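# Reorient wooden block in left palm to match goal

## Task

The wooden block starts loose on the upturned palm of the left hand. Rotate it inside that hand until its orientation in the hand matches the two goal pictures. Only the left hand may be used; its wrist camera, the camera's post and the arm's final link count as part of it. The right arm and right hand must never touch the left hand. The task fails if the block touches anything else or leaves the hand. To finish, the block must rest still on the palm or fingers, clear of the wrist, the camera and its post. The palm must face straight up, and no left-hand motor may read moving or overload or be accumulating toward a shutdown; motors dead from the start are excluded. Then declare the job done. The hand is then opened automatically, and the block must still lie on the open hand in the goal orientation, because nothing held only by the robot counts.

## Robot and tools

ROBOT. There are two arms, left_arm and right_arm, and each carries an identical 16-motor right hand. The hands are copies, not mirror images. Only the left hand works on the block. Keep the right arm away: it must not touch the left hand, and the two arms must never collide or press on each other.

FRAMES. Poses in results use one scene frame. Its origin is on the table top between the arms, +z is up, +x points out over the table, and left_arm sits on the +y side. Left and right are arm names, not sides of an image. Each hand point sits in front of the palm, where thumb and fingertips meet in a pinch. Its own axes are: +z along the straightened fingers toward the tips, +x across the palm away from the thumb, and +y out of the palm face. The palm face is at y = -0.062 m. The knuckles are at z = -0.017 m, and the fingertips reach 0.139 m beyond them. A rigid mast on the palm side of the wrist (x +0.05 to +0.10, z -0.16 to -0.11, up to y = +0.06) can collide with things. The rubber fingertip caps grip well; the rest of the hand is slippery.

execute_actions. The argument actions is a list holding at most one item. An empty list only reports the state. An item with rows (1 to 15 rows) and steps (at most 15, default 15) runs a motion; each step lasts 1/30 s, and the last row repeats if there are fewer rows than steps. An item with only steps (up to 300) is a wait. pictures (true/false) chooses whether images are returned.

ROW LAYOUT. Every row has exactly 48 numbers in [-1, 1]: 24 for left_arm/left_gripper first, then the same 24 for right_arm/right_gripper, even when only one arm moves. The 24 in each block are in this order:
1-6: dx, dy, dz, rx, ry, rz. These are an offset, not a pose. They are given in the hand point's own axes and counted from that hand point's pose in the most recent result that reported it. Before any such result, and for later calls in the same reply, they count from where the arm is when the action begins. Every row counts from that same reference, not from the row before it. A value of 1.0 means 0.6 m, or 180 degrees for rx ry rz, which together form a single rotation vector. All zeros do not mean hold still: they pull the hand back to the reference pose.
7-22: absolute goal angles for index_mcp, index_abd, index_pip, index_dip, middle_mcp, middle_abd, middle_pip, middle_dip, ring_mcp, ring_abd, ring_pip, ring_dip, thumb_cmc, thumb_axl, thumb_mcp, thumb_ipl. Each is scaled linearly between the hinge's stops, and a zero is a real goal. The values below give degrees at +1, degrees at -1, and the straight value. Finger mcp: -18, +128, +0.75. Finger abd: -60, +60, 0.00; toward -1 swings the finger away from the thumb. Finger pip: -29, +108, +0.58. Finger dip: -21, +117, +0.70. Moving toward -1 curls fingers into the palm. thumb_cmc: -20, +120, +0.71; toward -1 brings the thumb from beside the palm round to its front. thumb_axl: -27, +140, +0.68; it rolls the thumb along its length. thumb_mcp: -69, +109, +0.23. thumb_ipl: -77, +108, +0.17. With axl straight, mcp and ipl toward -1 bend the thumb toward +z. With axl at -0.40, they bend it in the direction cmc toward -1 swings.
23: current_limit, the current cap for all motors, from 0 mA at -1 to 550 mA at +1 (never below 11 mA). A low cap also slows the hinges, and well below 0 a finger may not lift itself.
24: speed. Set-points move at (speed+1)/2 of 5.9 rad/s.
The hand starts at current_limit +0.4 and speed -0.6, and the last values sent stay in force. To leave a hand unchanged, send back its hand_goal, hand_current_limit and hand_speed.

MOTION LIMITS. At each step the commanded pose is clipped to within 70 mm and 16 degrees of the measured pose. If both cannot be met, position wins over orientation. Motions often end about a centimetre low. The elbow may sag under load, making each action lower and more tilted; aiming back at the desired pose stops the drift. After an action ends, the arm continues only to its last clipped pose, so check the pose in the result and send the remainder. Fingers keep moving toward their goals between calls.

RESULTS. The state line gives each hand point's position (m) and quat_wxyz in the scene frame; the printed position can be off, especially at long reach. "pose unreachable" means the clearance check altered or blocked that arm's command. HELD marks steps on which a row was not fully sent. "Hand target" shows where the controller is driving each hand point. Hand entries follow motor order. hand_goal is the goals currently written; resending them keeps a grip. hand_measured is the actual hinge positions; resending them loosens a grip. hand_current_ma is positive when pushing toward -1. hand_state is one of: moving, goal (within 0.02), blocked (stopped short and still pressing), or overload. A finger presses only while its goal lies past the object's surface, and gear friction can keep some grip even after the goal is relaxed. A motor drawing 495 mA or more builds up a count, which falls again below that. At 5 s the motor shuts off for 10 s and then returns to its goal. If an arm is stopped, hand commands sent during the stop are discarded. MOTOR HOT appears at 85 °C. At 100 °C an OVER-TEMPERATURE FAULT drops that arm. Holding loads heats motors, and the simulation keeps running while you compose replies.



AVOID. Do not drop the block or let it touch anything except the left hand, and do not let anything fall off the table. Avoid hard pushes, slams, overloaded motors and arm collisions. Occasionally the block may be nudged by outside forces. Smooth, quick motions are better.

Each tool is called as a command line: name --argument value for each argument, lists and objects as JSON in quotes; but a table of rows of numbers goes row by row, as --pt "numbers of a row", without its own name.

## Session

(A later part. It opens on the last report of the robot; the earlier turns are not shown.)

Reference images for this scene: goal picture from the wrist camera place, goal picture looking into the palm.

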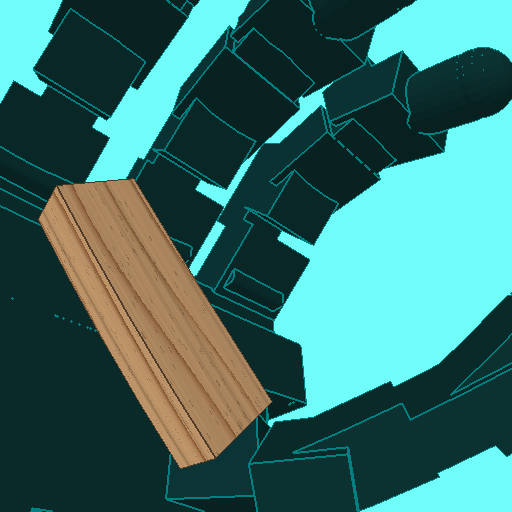

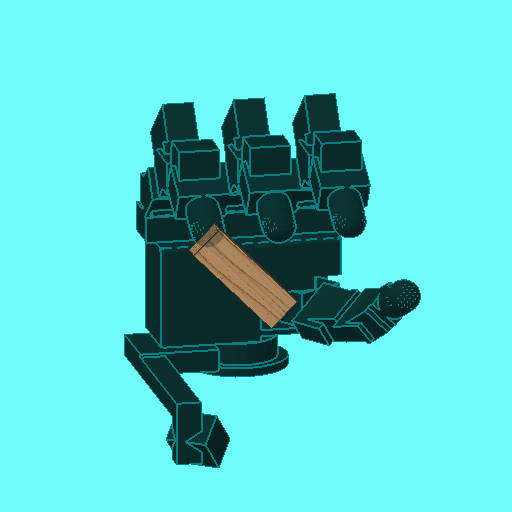

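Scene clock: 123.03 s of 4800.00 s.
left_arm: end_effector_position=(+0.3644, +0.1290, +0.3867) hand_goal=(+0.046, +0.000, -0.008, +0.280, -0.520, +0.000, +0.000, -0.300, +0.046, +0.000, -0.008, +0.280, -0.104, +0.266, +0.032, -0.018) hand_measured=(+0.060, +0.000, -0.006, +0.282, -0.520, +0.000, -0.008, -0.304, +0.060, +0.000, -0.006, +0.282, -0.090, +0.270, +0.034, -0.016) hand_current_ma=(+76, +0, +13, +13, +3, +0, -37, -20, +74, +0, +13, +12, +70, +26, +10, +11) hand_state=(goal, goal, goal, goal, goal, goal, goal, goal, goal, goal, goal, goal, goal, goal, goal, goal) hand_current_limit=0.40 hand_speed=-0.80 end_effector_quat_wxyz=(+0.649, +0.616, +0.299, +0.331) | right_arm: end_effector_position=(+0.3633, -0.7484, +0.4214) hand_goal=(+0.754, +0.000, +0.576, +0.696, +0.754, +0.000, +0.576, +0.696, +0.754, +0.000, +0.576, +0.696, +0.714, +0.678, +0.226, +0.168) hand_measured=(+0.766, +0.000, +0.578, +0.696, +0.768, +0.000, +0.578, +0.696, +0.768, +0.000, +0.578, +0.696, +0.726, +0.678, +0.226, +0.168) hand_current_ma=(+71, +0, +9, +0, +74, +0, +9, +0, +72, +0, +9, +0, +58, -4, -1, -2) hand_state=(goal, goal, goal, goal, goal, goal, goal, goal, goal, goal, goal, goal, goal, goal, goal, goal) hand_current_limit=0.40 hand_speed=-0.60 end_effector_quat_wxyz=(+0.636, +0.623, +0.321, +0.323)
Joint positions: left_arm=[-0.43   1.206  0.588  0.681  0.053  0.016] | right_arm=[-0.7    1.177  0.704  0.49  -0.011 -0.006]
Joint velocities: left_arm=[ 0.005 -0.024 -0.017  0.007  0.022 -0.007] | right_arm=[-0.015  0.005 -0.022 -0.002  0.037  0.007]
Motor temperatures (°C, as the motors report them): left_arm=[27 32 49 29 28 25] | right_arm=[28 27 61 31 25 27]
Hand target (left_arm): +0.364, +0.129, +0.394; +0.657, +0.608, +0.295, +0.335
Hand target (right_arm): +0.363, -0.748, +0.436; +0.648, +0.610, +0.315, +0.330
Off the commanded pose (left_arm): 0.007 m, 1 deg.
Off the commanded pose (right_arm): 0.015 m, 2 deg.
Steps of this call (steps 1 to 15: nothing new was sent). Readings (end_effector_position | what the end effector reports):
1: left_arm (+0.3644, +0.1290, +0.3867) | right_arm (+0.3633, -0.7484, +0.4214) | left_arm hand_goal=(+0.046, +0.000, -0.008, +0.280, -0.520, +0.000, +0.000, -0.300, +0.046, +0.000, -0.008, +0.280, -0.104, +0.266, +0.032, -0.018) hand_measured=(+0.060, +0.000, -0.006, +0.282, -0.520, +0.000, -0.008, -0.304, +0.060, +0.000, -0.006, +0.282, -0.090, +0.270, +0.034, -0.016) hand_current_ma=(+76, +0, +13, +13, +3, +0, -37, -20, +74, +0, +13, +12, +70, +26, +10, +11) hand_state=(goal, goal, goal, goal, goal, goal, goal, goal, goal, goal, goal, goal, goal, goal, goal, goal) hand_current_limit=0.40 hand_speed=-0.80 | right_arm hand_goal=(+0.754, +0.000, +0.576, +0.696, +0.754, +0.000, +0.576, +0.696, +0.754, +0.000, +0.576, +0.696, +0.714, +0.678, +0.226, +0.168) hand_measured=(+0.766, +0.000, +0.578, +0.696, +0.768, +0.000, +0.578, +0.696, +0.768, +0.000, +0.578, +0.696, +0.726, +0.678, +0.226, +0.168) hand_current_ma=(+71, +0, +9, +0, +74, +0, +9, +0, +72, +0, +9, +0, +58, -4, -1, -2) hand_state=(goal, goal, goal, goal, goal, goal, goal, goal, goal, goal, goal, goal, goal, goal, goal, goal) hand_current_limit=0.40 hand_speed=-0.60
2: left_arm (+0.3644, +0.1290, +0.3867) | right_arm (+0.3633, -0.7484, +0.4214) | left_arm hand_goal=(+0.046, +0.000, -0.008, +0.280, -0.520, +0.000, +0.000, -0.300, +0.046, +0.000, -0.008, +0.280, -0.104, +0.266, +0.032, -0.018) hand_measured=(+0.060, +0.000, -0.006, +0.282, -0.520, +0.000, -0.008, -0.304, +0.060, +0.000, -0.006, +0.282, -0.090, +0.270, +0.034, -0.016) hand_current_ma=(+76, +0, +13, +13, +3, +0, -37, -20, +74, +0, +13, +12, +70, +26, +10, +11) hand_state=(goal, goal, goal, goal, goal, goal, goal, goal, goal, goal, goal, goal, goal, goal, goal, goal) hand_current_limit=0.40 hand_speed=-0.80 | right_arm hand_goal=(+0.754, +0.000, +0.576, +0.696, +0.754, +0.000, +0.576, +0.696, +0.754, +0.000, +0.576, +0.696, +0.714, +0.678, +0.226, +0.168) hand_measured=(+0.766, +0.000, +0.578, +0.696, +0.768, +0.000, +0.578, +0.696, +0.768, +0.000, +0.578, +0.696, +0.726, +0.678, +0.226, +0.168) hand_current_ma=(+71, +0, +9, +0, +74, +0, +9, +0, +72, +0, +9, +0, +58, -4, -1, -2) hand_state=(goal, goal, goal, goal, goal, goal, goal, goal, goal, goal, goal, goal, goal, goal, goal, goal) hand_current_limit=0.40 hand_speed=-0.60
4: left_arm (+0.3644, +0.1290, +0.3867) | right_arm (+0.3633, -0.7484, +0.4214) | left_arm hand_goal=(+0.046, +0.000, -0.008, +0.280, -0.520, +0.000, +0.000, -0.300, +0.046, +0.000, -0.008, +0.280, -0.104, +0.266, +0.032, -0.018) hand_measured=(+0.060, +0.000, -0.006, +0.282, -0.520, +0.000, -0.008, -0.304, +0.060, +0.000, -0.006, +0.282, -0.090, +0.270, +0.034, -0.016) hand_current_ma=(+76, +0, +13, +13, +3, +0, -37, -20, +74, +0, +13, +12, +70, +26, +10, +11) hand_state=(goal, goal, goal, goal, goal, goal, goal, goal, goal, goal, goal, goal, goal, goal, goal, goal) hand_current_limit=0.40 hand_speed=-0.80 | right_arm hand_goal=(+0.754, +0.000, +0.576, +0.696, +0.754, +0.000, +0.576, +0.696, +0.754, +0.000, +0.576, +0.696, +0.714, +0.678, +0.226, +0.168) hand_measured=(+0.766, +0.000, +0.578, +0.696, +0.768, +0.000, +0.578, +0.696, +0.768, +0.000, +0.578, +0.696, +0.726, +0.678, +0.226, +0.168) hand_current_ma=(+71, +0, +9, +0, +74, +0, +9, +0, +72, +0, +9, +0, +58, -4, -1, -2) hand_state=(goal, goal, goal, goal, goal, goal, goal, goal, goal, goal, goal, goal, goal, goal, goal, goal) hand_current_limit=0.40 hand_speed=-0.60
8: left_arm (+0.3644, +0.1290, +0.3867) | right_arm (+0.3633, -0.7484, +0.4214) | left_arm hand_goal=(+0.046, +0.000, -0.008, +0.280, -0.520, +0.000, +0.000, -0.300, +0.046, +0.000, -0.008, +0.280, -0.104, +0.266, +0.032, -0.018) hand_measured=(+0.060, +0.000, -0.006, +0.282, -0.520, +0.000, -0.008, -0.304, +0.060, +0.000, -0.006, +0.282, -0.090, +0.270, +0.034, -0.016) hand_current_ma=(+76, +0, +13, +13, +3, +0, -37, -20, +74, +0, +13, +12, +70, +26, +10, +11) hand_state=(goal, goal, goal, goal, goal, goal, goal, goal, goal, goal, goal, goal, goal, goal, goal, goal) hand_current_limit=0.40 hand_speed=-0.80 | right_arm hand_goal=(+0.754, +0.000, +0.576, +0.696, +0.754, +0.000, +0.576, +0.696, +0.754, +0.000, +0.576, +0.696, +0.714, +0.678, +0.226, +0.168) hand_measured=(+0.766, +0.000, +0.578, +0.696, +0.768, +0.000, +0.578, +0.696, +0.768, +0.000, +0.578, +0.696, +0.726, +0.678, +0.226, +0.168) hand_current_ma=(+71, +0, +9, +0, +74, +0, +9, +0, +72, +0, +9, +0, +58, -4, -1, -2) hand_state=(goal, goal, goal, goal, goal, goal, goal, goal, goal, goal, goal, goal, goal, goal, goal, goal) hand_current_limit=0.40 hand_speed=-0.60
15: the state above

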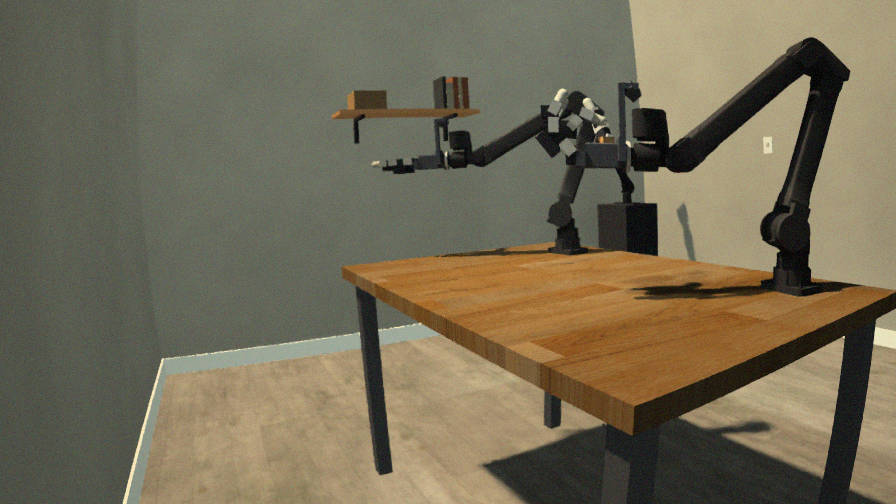

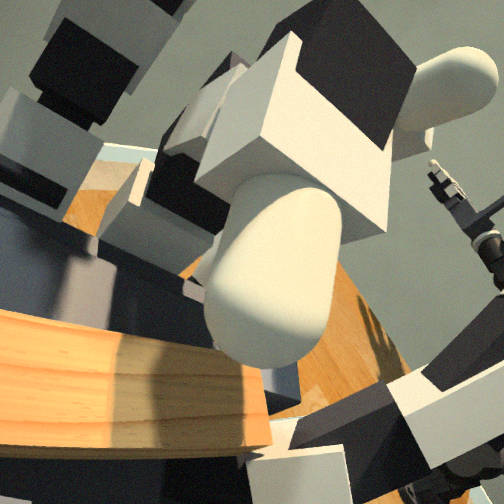

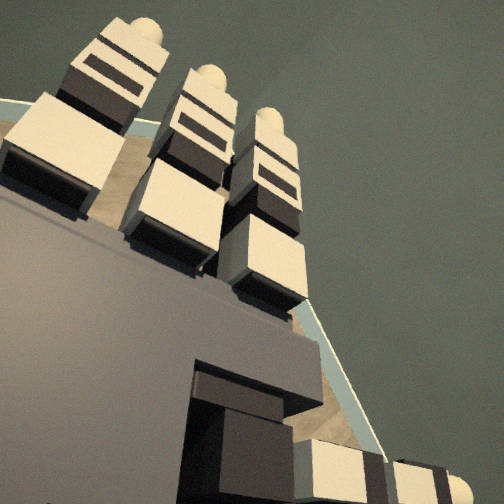

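execute_actions --actions '[]'

show_instructions

Scene clock: 142.73 s of 4800.00 s.
left_arm: end_effector_position=(+0.3644, +0.1290, +0.3867) hand_goal=(+0.046, +0.000, -0.008, +0.280, -0.520, +0.000, +0.000, -0.300, +0.046, +0.000, -0.008, +0.280, -0.104, +0.266, +0.032, -0.018) hand_measured=(+0.060, +0.000, -0.006, +0.282, -0.520, +0.000, -0.008, -0.304, +0.060, +0.000, -0.006, +0.282, -0.090, +0.270, +0.034, -0.016) hand_current_ma=(+76, +0, +13, +13, +3, +0, -37, -20, +74, +0, +13, +12, +70, +26, +10, +11) hand_state=(goal, goal, goal, goal, goal, goal, goal, goal, goal, goal, goal, goal, goal, goal, goal, goal) hand_current_limit=0.40 hand_speed=-0.80 end_effector_quat_wxyz=(+0.649, +0.616, +0.299, +0.331) | right_arm: end_effector_position=(+0.3633, -0.7484, +0.4214) hand_goal=(+0.754, +0.000, +0.576, +0.696, +0.754, +0.000, +0.576, +0.696, +0.754, +0.000, +0.576, +0.696, +0.714, +0.678, +0.226, +0.168) hand_measured=(+0.766, +0.000, +0.578, +0.696, +0.768, +0.000, +0.578, +0.696, +0.768, +0.000, +0.578, +0.696, +0.726, +0.678, +0.226, +0.168) hand_current_ma=(+71, +0, +9, +0, +74, +0, +9, +0, +72, +0, +9, +0, +58, -4, -1, -2) hand_state=(goal, goal, goal, goal, goal, goal, goal, goal, goal, goal, goal, goal, goal, goal, goal, goal) hand_current_limit=0.40 hand_speed=-0.60 end_effector_quat_wxyz=(+0.636, +0.623, +0.321, +0.323)
Joint positions: left_arm=[-0.43   1.206  0.588  0.681  0.053  0.016] | right_arm=[-0.7    1.177  0.704  0.49  -0.011 -0.006]
Joint velocities: left_arm=[-0.005 -0.005  0.007 -0.007  0.007 -0.007] | right_arm=[ 0.005 -0.024 -0.007  0.007 -0.051 -0.066]
Motor temperatures (°C, as the motors report them): left_arm=[27 32 49 29 28 25] | right_arm=[28 27 61 31 25 27]
Hand target (left_arm): +0.364, +0.129, +0.394; +0.657, +0.608, +0.295, +0.335
Hand target (right_arm): +0.363, -0.748, +0.436; +0.648, +0.610, +0.315, +0.330
Off the commanded pose (left_arm): 0.007 m, 1 deg.
Off the commanded pose (right_arm): 0.015 m, 2 deg.
Steps of this call (steps 1 to 591: nothing new was sent). Readings (end_effector_position | what the end effector reports):
1: left_arm (+0.3644, +0.1290, +0.3867) | right_arm (+0.3633, -0.7484, +0.4214) | left_arm hand_goal=(+0.046, +0.000, -0.008, +0.280, -0.520, +0.000, +0.000, -0.300, +0.046, +0.000, -0.008, +0.280, -0.104, +0.266, +0.032, -0.018) hand_measured=(+0.060, +0.000, -0.006, +0.282, -0.520, +0.000, -0.008, -0.304, +0.060, +0.000, -0.006, +0.282, -0.090, +0.270, +0.034, -0.016) hand_current_ma=(+76, +0, +13, +13, +3, +0, -37, -20, +74, +0, +13, +12, +70, +26, +10, +11) hand_state=(goal, goal, goal, goal, goal, goal, goal, goal, goal, goal, goal, goal, goal, goal, goal, goal) hand_current_limit=0.40 hand_speed=-0.80 | right_arm hand_goal=(+0.754, +0.000, +0.576, +0.696, +0.754, +0.000, +0.576, +0.696, +0.754, +0.000, +0.576, +0.696, +0.714, +0.678, +0.226, +0.168) hand_measured=(+0.766, +0.000, +0.578, +0.696, +0.768, +0.000, +0.578, +0.696, +0.768, +0.000, +0.578, +0.696, +0.726, +0.678, +0.226, +0.168) hand_current_ma=(+71, +0, +9, +0, +74, +0, +9, +0, +72, +0, +9, +0, +58, -4, -1, -2) hand_state=(goal, goal, goal, goal, goal, goal, goal, goal, goal, goal, goal, goal, goal, goal, goal, goal) hand_current_limit=0.40 hand_speed=-0.60
2: left_arm (+0.3644, +0.1290, +0.3867) | right_arm (+0.3633, -0.7484, +0.4214) | left_arm hand_goal=(+0.046, +0.000, -0.008, +0.280, -0.520, +0.000, +0.000, -0.300, +0.046, +0.000, -0.008, +0.280, -0.104, +0.266, +0.032, -0.018) hand_measured=(+0.060, +0.000, -0.006, +0.282, -0.520, +0.000, -0.008, -0.304, +0.060, +0.000, -0.006, +0.282, -0.090, +0.270, +0.034, -0.016) hand_current_ma=(+76, +0, +13, +13, +3, +0, -37, -20, +74, +0, +13, +12, +70, +26, +10, +11) hand_state=(goal, goal, goal, goal, goal, goal, goal, goal, goal, goal, goal, goal, goal, goal, goal, goal) hand_current_limit=0.40 hand_speed=-0.80 | right_arm hand_goal=(+0.754, +0.000, +0.576, +0.696, +0.754, +0.000, +0.576, +0.696, +0.754, +0.000, +0.576, +0.696, +0.714, +0.678, +0.226, +0.168) hand_measured=(+0.766, +0.000, +0.578, +0.696, +0.768, +0.000, +0.578, +0.696, +0.768, +0.000, +0.578, +0.696, +0.726, +0.678, +0.226, +0.168) hand_current_ma=(+71, +0, +9, +0, +74, +0, +9, +0, +72, +0, +9, +0, +58, -4, -1, -2) hand_state=(goal, goal, goal, goal, goal, goal, goal, goal, goal, goal, goal, goal, goal, goal, goal, goal) hand_current_limit=0.40 hand_speed=-0.60
4: left_arm (+0.3644, +0.1290, +0.3867) | right_arm (+0.3633, -0.7484, +0.4214) | left_arm hand_goal=(+0.046, +0.000, -0.008, +0.280, -0.520, +0.000, +0.000, -0.300, +0.046, +0.000, -0.008, +0.280, -0.104, +0.266, +0.032, -0.018) hand_measured=(+0.060, +0.000, -0.006, +0.282, -0.520, +0.000, -0.008, -0.304, +0.060, +0.000, -0.006, +0.282, -0.090, +0.270, +0.034, -0.016) hand_current_ma=(+76, +0, +13, +13, +3, +0, -37, -20, +74, +0, +13, +12, +70, +26, +10, +11) hand_state=(goal, goal, goal, goal, goal, goal, goal, goal, goal, goal, goal, goal, goal, goal, goal, goal) hand_current_limit=0.40 hand_speed=-0.80 | right_arm hand_goal=(+0.754, +0.000, +0.576, +0.696, +0.754, +0.000, +0.576, +0.696, +0.754, +0.000, +0.576, +0.696, +0.714, +0.678, +0.226, +0.168) hand_measured=(+0.766, +0.000, +0.578, +0.696, +0.768, +0.000, +0.578, +0.696, +0.768, +0.000, +0.578, +0.696, +0.726, +0.678, +0.226, +0.168) hand_current_ma=(+71, +0, +9, +0, +74, +0, +9, +0, +72, +0, +9, +0, +58, -4, -1, -2) hand_state=(goal, goal, goal, goal, goal, goal, goal, goal, goal, goal, goal, goal, goal, goal, goal, goal) hand_current_limit=0.40 hand_speed=-0.60
8: left_arm (+0.3644, +0.1290, +0.3867) | right_arm (+0.3633, -0.7484, +0.4214) | left_arm hand_goal=(+0.046, +0.000, -0.008, +0.280, -0.520, +0.000, +0.000, -0.300, +0.046, +0.000, -0.008, +0.280, -0.104, +0.266, +0.032, -0.018) hand_measured=(+0.060, +0.000, -0.006, +0.282, -0.520, +0.000, -0.008, -0.304, +0.060, +0.000, -0.006, +0.282, -0.090, +0.270, +0.034, -0.016) hand_current_ma=(+76, +0, +13, +13, +3, +0, -37, -20, +74, +0, +13, +12, +70, +26, +10, +11) hand_state=(goal, goal, goal, goal, goal, goal, goal, goal, goal, goal, goal, goal, goal, goal, goal, goal) hand_current_limit=0.40 hand_speed=-0.80 | right_arm hand_goal=(+0.754, +0.000, +0.576, +0.696, +0.754, +0.000, +0.576, +0.696, +0.754, +0.000, +0.576, +0.696, +0.714, +0.678, +0.226, +0.168) hand_measured=(+0.766, +0.000, +0.578, +0.696, +0.768, +0.000, +0.578, +0.696, +0.768, +0.000, +0.578, +0.696, +0.726, +0.678, +0.226, +0.168) hand_current_ma=(+71, +0, +9, +0, +74, +0, +9, +0, +72, +0, +9, +0, +58, -4, -1, -2) hand_state=(goal, goal, goal, goal, goal, goal, goal, goal, goal, goal, goal, goal, goal, goal, goal, goal) hand_current_limit=0.40 hand_speed=-0.60
591: the state above

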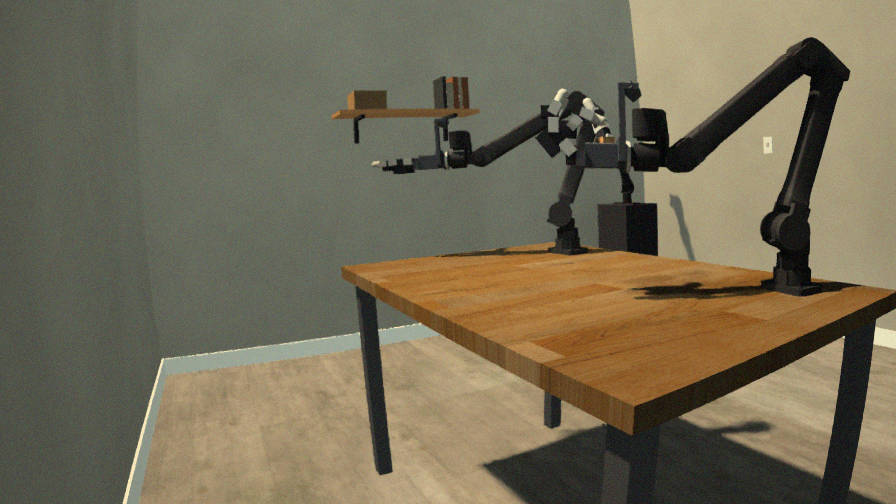

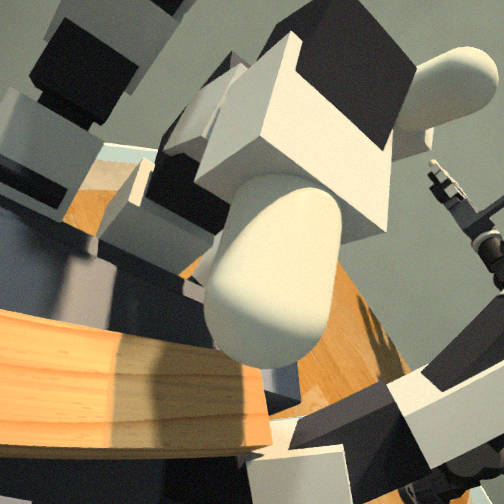

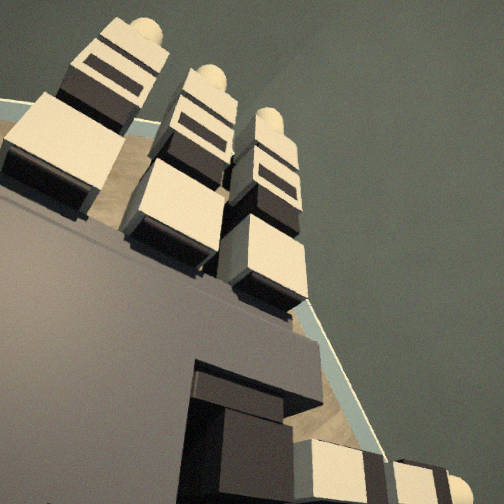

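Reference images for this scene: goal picture from the wrist camera place, goal picture looking into the palm.

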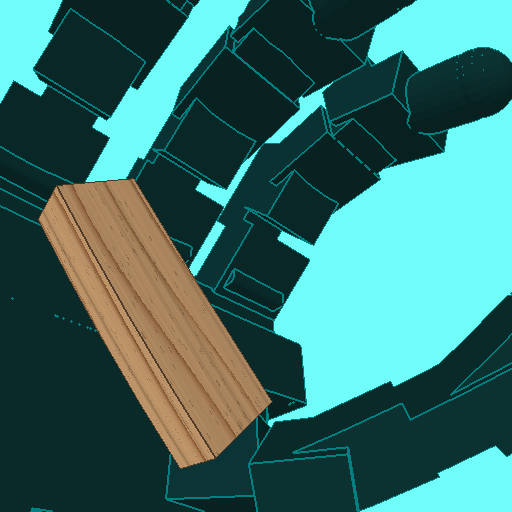

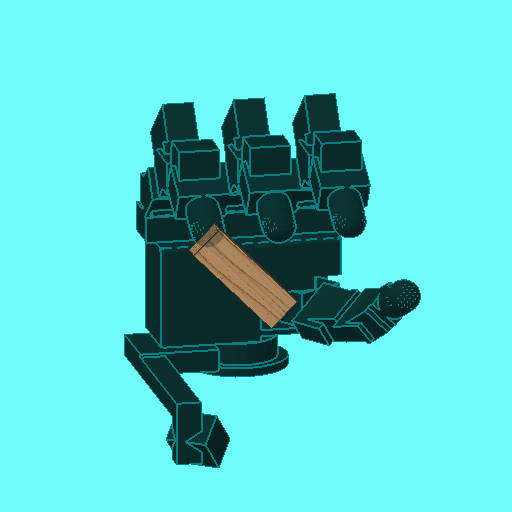

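execute_actions --actions '[{"rows": [[0,0.012,0,-0.008,0,0, 0.046,0,-0.008,0.28, 0.068,0,-0.961,-0.381, -0.589,0,-0.165,-0.316, -0.104,0.266,0.032,-0.018, 0.4,-0.6, 0,0.0243,0,-0.013,0,0, 0.754,0,0.576,0.696,0.754,0,0.576,0.696,0.754,0,0.576,0.696,0.714,0.678,0.226,0.168,0.4,-0.6]], "steps": 15}]' --pictures false

execute_actions --actions '[{"steps": 30}]'

zoom_image --camera "cam_low" --region '[535, 90, 655, 180]'

Scene clock: 203.23 s of 4800.00 s.
left_arm: end_effector_position=(+0.3644, +0.1290, +0.3867) hand_goal=(+0.046, +0.000, -0.008, +0.280, +0.068, +0.000, -0.960, -0.380, -0.588, +0.000, -0.164, -0.316, -0.104, +0.266, +0.032, -0.018) hand_measured=(+0.060, +0.000, -0.006, +0.282, -0.146, +0.000, -0.404, -0.378, -0.280, +0.000, -0.164, -0.086, -0.090, +0.270, +0.034, -0.016) hand_current_ma=(+76, +0, +13, +13, -46, +0, +43, +11, +63, +0, +4, +47, +70, +26, +10, +11) hand_state=(goal, goal, goal, goal, moving, goal, moving, goal, moving, goal, goal, moving, goal, goal, goal, goal) hand_current_limit=0.40 hand_speed=-0.60 end_effector_quat_wxyz=(+0.649, +0.616, +0.299, +0.331) | right_arm: end_effector_position=(+0.3633, -0.7484, +0.4214) hand_goal=(+0.754, +0.000, +0.576, +0.696, +0.754, +0.000, +0.576, +0.696, +0.754, +0.000, +0.576, +0.696, +0.714, +0.678, +0.226, +0.168) hand_measured=(+0.766, +0.000, +0.578, +0.696, +0.768, +0.000, +0.578, +0.696, +0.768, +0.000, +0.578, +0.696, +0.726, +0.678, +0.226, +0.168) hand_current_ma=(+71, +0, +9, +0, +74, +0, +9, +0, +72, +0, +9, +0, +58, -4, -1, -2) hand_state=(goal, goal, goal, goal, goal, goal, goal, goal, goal, goal, goal, goal, goal, goal, goal, goal) hand_current_limit=0.40 hand_speed=-0.60 end_effector_quat_wxyz=(+0.636, +0.623, +0.321, +0.323)
Joint positions: left_arm=[-0.43   1.206  0.588  0.681  0.053  0.016] | right_arm=[-0.7    1.177  0.704  0.49  -0.011 -0.006]
Joint velocities: left_arm=[-0.005 -0.005  0.017  0.012 -0.007  0.037] | right_arm=[-0.005  0.005 -0.002 -0.002 -0.066 -0.095]
Motor temperatures (°C, as the motors report them): left_arm=[27 33 49 30 28 25] | right_arm=[28 27 61 31 25 27]
Hand target (left_arm): +0.364, +0.129, +0.394; +0.657, +0.608, +0.295, +0.335
Hand target (right_arm): +0.363, -0.748, +0.436; +0.648, +0.610, +0.315, +0.330
Off the commanded pose (left_arm): 0.007 m, 1 deg.
Off the commanded pose (right_arm): 0.015 m, 2 deg.
Steps of this call (steps 1 to 1800: nothing new was sent; steps 1801 to 1815: all 15 steps of this action). Readings (end_effector_position | what the end effector reports):
1801: left_arm (+0.3644, +0.1290, +0.3867) | right_arm (+0.3633, -0.7484, +0.4214) | left_arm hand_goal=(+0.046, +0.000, -0.008, +0.280, +0.068, +0.000, -0.960, -0.380, -0.588, +0.000, -0.164, -0.316, -0.104, +0.266, +0.032, -0.018) hand_measured=(+0.060, +0.000, -0.006, +0.282, -0.520, +0.000, -0.008, -0.304, +0.060, +0.000, -0.006, +0.282, -0.090, +0.270, +0.034, -0.016) hand_current_ma=(+76, +0, +13, +13, +3, +0, -37, -20, +74, +0, +13, +12, +70, +26, +10, +11) hand_state=(goal, goal, goal, goal, moving, goal, moving, moving, moving, goal, moving, moving, goal, goal, goal, goal) hand_current_limit=0.40 hand_speed=-0.60 | right_arm hand_goal=(+0.754, +0.000, +0.576, +0.696, +0.754, +0.000, +0.576, +0.696, +0.754, +0.000, +0.576, +0.696, +0.714, +0.678, +0.226, +0.168) hand_measured=(+0.766, +0.000, +0.578, +0.696, +0.768, +0.000, +0.578, +0.696, +0.768, +0.000, +0.578, +0.696, +0.726, +0.678, +0.226, +0.168) hand_current_ma=(+71, +0, +9, +0, +74, +0, +9, +0, +72, +0, +9, +0, +58, -4, -1, -2) hand_state=(goal, goal, goal, goal, goal, goal, goal, goal, goal, goal, goal, goal, goal, goal, goal, goal) hand_current_limit=0.40 hand_speed=-0.60
1802: left_arm (+0.3644, +0.1290, +0.3867) | right_arm (+0.3633, -0.7484, +0.4214) | left_arm hand_goal=(+0.046, +0.000, -0.008, +0.280, +0.068, +0.000, -0.960, -0.380, -0.588, +0.000, -0.164, -0.316, -0.104, +0.266, +0.032, -0.018) hand_measured=(+0.060, +0.000, -0.006, +0.282, -0.520, +0.000, -0.008, -0.304, +0.060, +0.000, -0.006, +0.282, -0.090, +0.270, +0.034, -0.016) hand_current_ma=(+76, +0, +13, +13, -69, +0, +32, +54, +143, +0, +80, +75, +70, +26, +10, +11) hand_state=(goal, goal, goal, goal, moving, goal, moving, moving, moving, goal, moving, moving, goal, goal, goal, goal) hand_current_limit=0.40 hand_speed=-0.60 | right_arm hand_goal=(+0.754, +0.000, +0.576, +0.696, +0.754, +0.000, +0.576, +0.696, +0.754, +0.000, +0.576, +0.696, +0.714, +0.678, +0.226, +0.168) hand_measured=(+0.766, +0.000, +0.578, +0.696, +0.768, +0.000, +0.578, +0.696, +0.768, +0.000, +0.578, +0.696, +0.726, +0.678, +0.226, +0.168) hand_current_ma=(+71, +0, +9, +0, +74, +0, +9, +0, +72, +0, +9, +0, +58, -4, -1, -2) hand_state=(goal, goal, goal, goal, goal, goal, goal, goal, goal, goal, goal, goal, goal, goal, goal, goal) hand_current_limit=0.40 hand_speed=-0.60
1804: left_arm (+0.3644, +0.1290, +0.3867) | right_arm (+0.3633, -0.7484, +0.4214) | left_arm hand_goal=(+0.046, +0.000, -0.008, +0.280, +0.068, +0.000, -0.960, -0.380, -0.588, +0.000, -0.164, -0.316, -0.104, +0.266, +0.032, -0.018) hand_measured=(+0.060, +0.000, -0.006, +0.282, -0.484, +0.000, -0.048, -0.346, +0.022, +0.000, -0.050, +0.236, -0.090, +0.270, +0.034, -0.016) hand_current_ma=(+76, +0, +13, +13, -81, +0, +46, +20, +102, +0, +43, +44, +70, +26, +10, +11) hand_state=(goal, goal, goal, goal, moving, goal, moving, moving, moving, goal, moving, moving, goal, goal, goal, goal) hand_current_limit=0.40 hand_speed=-0.60 | right_arm hand_goal=(+0.754, +0.000, +0.576, +0.696, +0.754, +0.000, +0.576, +0.696, +0.754, +0.000, +0.576, +0.696, +0.714, +0.678, +0.226, +0.168) hand_measured=(+0.766, +0.000, +0.578, +0.696, +0.768, +0.000, +0.578, +0.696, +0.768, +0.000, +0.578, +0.696, +0.726, +0.678, +0.226, +0.168) hand_current_ma=(+71, +0, +9, +0, +74, +0, +9, +0, +72, +0, +9, +0, +58, -4, -1, -2) hand_state=(goal, goal, goal, goal, goal, goal, goal, goal, goal, goal, goal, goal, goal, goal, goal, goal) hand_current_limit=0.40 hand_speed=-0.60
1808: left_arm (+0.3644, +0.1290, +0.3867) | right_arm (+0.3633, -0.7484, +0.4214) | left_arm hand_goal=(+0.046, +0.000, -0.008, +0.280, +0.068, +0.000, -0.960, -0.380, -0.588, +0.000, -0.164, -0.316, -0.104, +0.266, +0.032, -0.018) hand_measured=(+0.060, +0.000, -0.006, +0.282, -0.366, +0.000, -0.174, -0.378, -0.082, +0.000, -0.154, +0.120, -0.090, +0.270, +0.034, -0.016) hand_current_ma=(+76, +0, +13, +13, -62, +0, +43, +11, +88, +0, -6, +45, +70, +26, +10, +11) hand_state=(goal, goal, goal, goal, moving, goal, moving, moving, moving, goal, moving, moving, goal, goal, goal, goal) hand_current_limit=0.40 hand_speed=-0.60 | right_arm hand_goal=(+0.754, +0.000, +0.576, +0.696, +0.754, +0.000, +0.576, +0.696, +0.754, +0.000, +0.576, +0.696, +0.714, +0.678, +0.226, +0.168) hand_measured=(+0.766, +0.000, +0.578, +0.696, +0.768, +0.000, +0.578, +0.696, +0.768, +0.000, +0.578, +0.696, +0.726, +0.678, +0.226, +0.168) hand_current_ma=(+71, +0, +9, +0, +74, +0, +9, +0, +72, +0, +9, +0, +58, -4, -1, -2) hand_state=(goal, goal, goal, goal, goal, goal, goal, goal, goal, goal, goal, goal, goal, goal, goal, goal) hand_current_limit=0.40 hand_speed=-0.60
1815: the state above

Scene clock: 204.23 s of 4800.00 s.
left_arm: end_effector_position=(+0.3644, +0.1290, +0.3867) hand_goal=(+0.046, +0.000, -0.008, +0.280, +0.068, +0.000, -0.960, -0.380, -0.588, +0.000, -0.164, -0.316, -0.104, +0.266, +0.032, -0.018) hand_measured=(+0.060, +0.000, -0.006, +0.282, +0.070, +0.000, -0.960, -0.378, -0.588, +0.000, -0.164, -0.314, -0.090, +0.270, +0.034, -0.016) hand_current_ma=(+76, +0, +13, +13, +9, +0, +0, +11, -4, +0, +0, +12, +70, +26, +10, +11) hand_state=(goal, goal, goal, goal, goal, goal, goal, goal, goal, goal, goal, goal, goal, goal, goal, goal) hand_current_limit=0.40 hand_speed=-0.60 end_effector_quat_wxyz=(+0.649, +0.616, +0.299, +0.331) | right_arm: end_effector_position=(+0.3633, -0.7484, +0.4214) hand_goal=(+0.754, +0.000, +0.576, +0.696, +0.754, +0.000, +0.576, +0.696, +0.754, +0.000, +0.576, +0.696, +0.714, +0.678, +0.226, +0.168) hand_measured=(+0.766, +0.000, +0.578, +0.696, +0.768, +0.000, +0.578, +0.696, +0.768, +0.000, +0.578, +0.696, +0.726, +0.678, +0.226, +0.168) hand_current_ma=(+71, +0, +9, +0, +74, +0, +9, +0, +72, +0, +9, +0, +58, -4, -1, -2) hand_state=(goal, goal, goal, goal, goal, goal, goal, goal, goal, goal, goal, goal, goal, goal, goal, goal) hand_current_limit=0.40 hand_speed=-0.60 end_effector_quat_wxyz=(+0.636, +0.623, +0.321, +0.323)
Joint positions: left_arm=[-0.43   1.206  0.588  0.681  0.053  0.016] | right_arm=[-0.7    1.177  0.704  0.49  -0.011 -0.006]
Joint velocities: left_arm=[ 0.005 -0.005 -0.042 -0.007  0.007 -0.022] | right_arm=[-0.005 -0.015 -0.002 -0.032  0.007  0.051]
Motor temperatures (°C, as the motors report them): left_arm=[27 33 49 30 28 25] | right_arm=[28 27 61 31 25 27]
Hand target (left_arm): +0.364, +0.129, +0.394; +0.657, +0.608, +0.295, +0.335
Hand target (right_arm): +0.363, -0.748, +0.436; +0.648, +0.610, +0.315, +0.330
Off the commanded pose (left_arm): 0.007 m, 1 deg.
Off the commanded pose (right_arm): 0.015 m, 2 deg.
Steps of this call (steps 1 to 30: nothing new was sent). Readings (end_effector_position | what the end effector reports):
1: left_arm (+0.3644, +0.1290, +0.3867) | right_arm (+0.3633, -0.7484, +0.4214) | left_arm hand_goal=(+0.046, +0.000, -0.008, +0.280, +0.068, +0.000, -0.960, -0.380, -0.588, +0.000, -0.164, -0.316, -0.104, +0.266, +0.032, -0.018) hand_measured=(+0.060, +0.000, -0.006, +0.282, -0.114, +0.000, -0.438, -0.378, -0.310, +0.000, -0.164, -0.116, -0.090, +0.270, +0.034, -0.016) hand_current_ma=(+76, +0, +13, +13, -44, +0, +43, +11, +59, +0, +3, +46, +70, +26, +10, +11) hand_state=(goal, goal, goal, goal, moving, goal, moving, goal, moving, goal, goal, moving, goal, goal, goal, goal) hand_current_limit=0.40 hand_speed=-0.60 | right_arm hand_goal=(+0.754, +0.000, +0.576, +0.696, +0.754, +0.000, +0.576, +0.696, +0.754, +0.000, +0.576, +0.696, +0.714, +0.678, +0.226, +0.168) hand_measured=(+0.766, +0.000, +0.578, +0.696, +0.768, +0.000, +0.578, +0.696, +0.768, +0.000, +0.578, +0.696, +0.726, +0.678, +0.226, +0.168) hand_current_ma=(+71, +0, +9, +0, +74, +0, +9, +0, +72, +0, +9, +0, +58, -4, -1, -2) hand_state=(goal, goal, goal, goal, goal, goal, goal, goal, goal, goal, goal, goal, goal, goal, goal, goal) hand_current_limit=0.40 hand_speed=-0.60
2: left_arm (+0.3644, +0.1290, +0.3867) | right_arm (+0.3633, -0.7484, +0.4214) | left_arm hand_goal=(+0.046, +0.000, -0.008, +0.280, +0.068, +0.000, -0.960, -0.380, -0.588, +0.000, -0.164, -0.316, -0.104, +0.266, +0.032, -0.018) hand_measured=(+0.060, +0.000, -0.006, +0.282, -0.084, +0.000, -0.470, -0.378, -0.340, +0.000, -0.164, -0.146, -0.090, +0.270, +0.034, -0.016) hand_current_ma=(+76, +0, +13, +13, -43, +0, +43, +11, +55, +0, +3, +46, +70, +26, +10, +11) hand_state=(goal, goal, goal, goal, moving, goal, moving, goal, moving, goal, goal, moving, goal, goal, goal, goal) hand_current_limit=0.40 hand_speed=-0.60 | right_arm hand_goal=(+0.754, +0.000, +0.576, +0.696, +0.754, +0.000, +0.576, +0.696, +0.754, +0.000, +0.576, +0.696, +0.714, +0.678, +0.226, +0.168) hand_measured=(+0.766, +0.000, +0.578, +0.696, +0.768, +0.000, +0.578, +0.696, +0.768, +0.000, +0.578, +0.696, +0.726, +0.678, +0.226, +0.168) hand_current_ma=(+71, +0, +9, +0, +74, +0, +9, +0, +72, +0, +9, +0, +58, -4, -1, -2) hand_state=(goal, goal, goal, goal, goal, goal, goal, goal, goal, goal, goal, goal, goal, goal, goal, goal) hand_current_limit=0.40 hand_speed=-0.60
4: left_arm (+0.3644, +0.1290, +0.3867) | right_arm (+0.3633, -0.7484, +0.4214) | left_arm hand_goal=(+0.046, +0.000, -0.008, +0.280, +0.068, +0.000, -0.960, -0.380, -0.588, +0.000, -0.164, -0.316, -0.104, +0.266, +0.032, -0.018) hand_measured=(+0.060, +0.000, -0.006, +0.282, -0.022, +0.000, -0.536, -0.378, -0.402, +0.000, -0.164, -0.206, -0.090, +0.270, +0.034, -0.016) hand_current_ma=(+76, +0, +13, +13, -39, +0, +43, +11, +51, +0, +2, +47, +70, +26, +10, +11) hand_state=(goal, goal, goal, goal, moving, goal, moving, goal, moving, goal, goal, moving, goal, goal, goal, goal) hand_current_limit=0.40 hand_speed=-0.60 | right_arm hand_goal=(+0.754, +0.000, +0.576, +0.696, +0.754, +0.000, +0.576, +0.696, +0.754, +0.000, +0.576, +0.696, +0.714, +0.678, +0.226, +0.168) hand_measured=(+0.766, +0.000, +0.578, +0.696, +0.768, +0.000, +0.578, +0.696, +0.768, +0.000, +0.578, +0.696, +0.726, +0.678, +0.226, +0.168) hand_current_ma=(+71, +0, +9, +0, +74, +0, +9, +0, +72, +0, +9, +0, +58, -4, -1, -2) hand_state=(goal, goal, goal, goal, goal, goal, goal, goal, goal, goal, goal, goal, goal, goal, goal, goal) hand_current_limit=0.40 hand_speed=-0.60
8: left_arm (+0.3644, +0.1290, +0.3867) | right_arm (+0.3633, -0.7484, +0.4214) | left_arm hand_goal=(+0.046, +0.000, -0.008, +0.280, +0.068, +0.000, -0.960, -0.380, -0.588, +0.000, -0.164, -0.316, -0.104, +0.266, +0.032, -0.018) hand_measured=(+0.060, +0.000, -0.006, +0.282, +0.068, +0.000, -0.668, -0.378, -0.526, +0.000, -0.164, -0.308, -0.090, +0.270, +0.034, -0.016) hand_current_ma=(+76, +0, +13, +13, +16, +0, +43, +11, +42, +0, +1, +1, +70, +26, +10, +11) hand_state=(goal, goal, goal, goal, moving, goal, moving, goal, moving, goal, goal, moving, goal, goal, goal, goal) hand_current_limit=0.40 hand_speed=-0.60 | right_arm hand_goal=(+0.754, +0.000, +0.576, +0.696, +0.754, +0.000, +0.576, +0.696, +0.754, +0.000, +0.576, +0.696, +0.714, +0.678, +0.226, +0.168) hand_measured=(+0.766, +0.000, +0.578, +0.696, +0.768, +0.000, +0.578, +0.696, +0.768, +0.000, +0.578, +0.696, +0.726, +0.678, +0.226, +0.168) hand_current_ma=(+71, +0, +9, +0, +74, +0, +9, +0, +72, +0, +9, +0, +58, -4, -1, -2) hand_state=(goal, goal, goal, goal, goal, goal, goal, goal, goal, goal, goal, goal, goal, goal, goal, goal) hand_current_limit=0.40 hand_speed=-0.60
30: the state above

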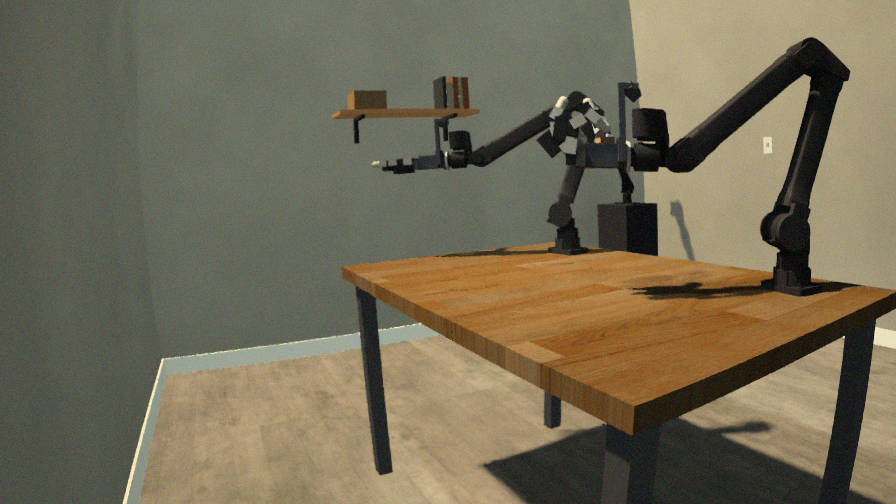

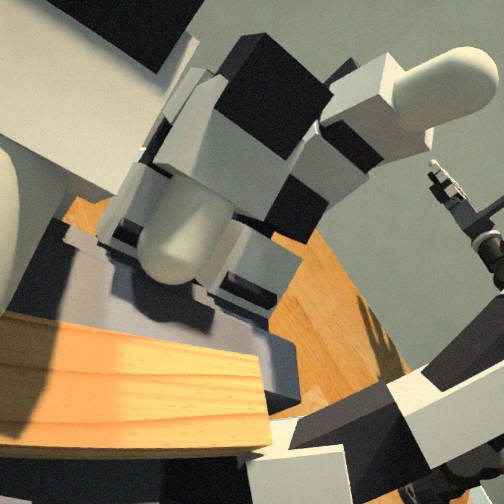

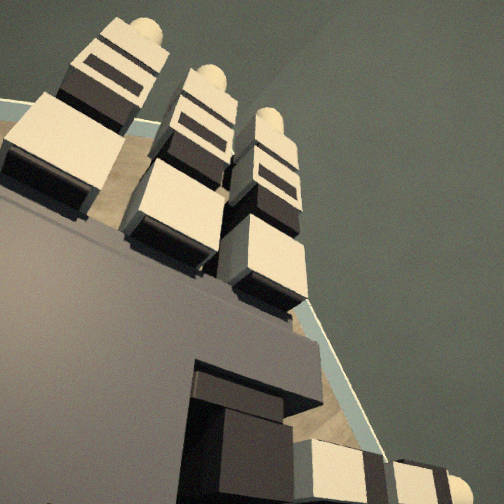

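Region (535, 90, 655, 180) of cam_low's 896x504 image, scaled by 4.200, with more detail than that image has; it fills the top 378 rows of this view, and the rest is white.

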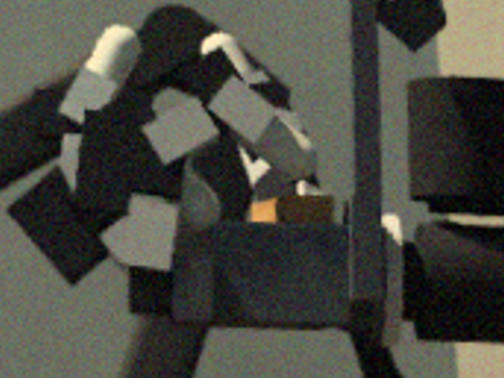

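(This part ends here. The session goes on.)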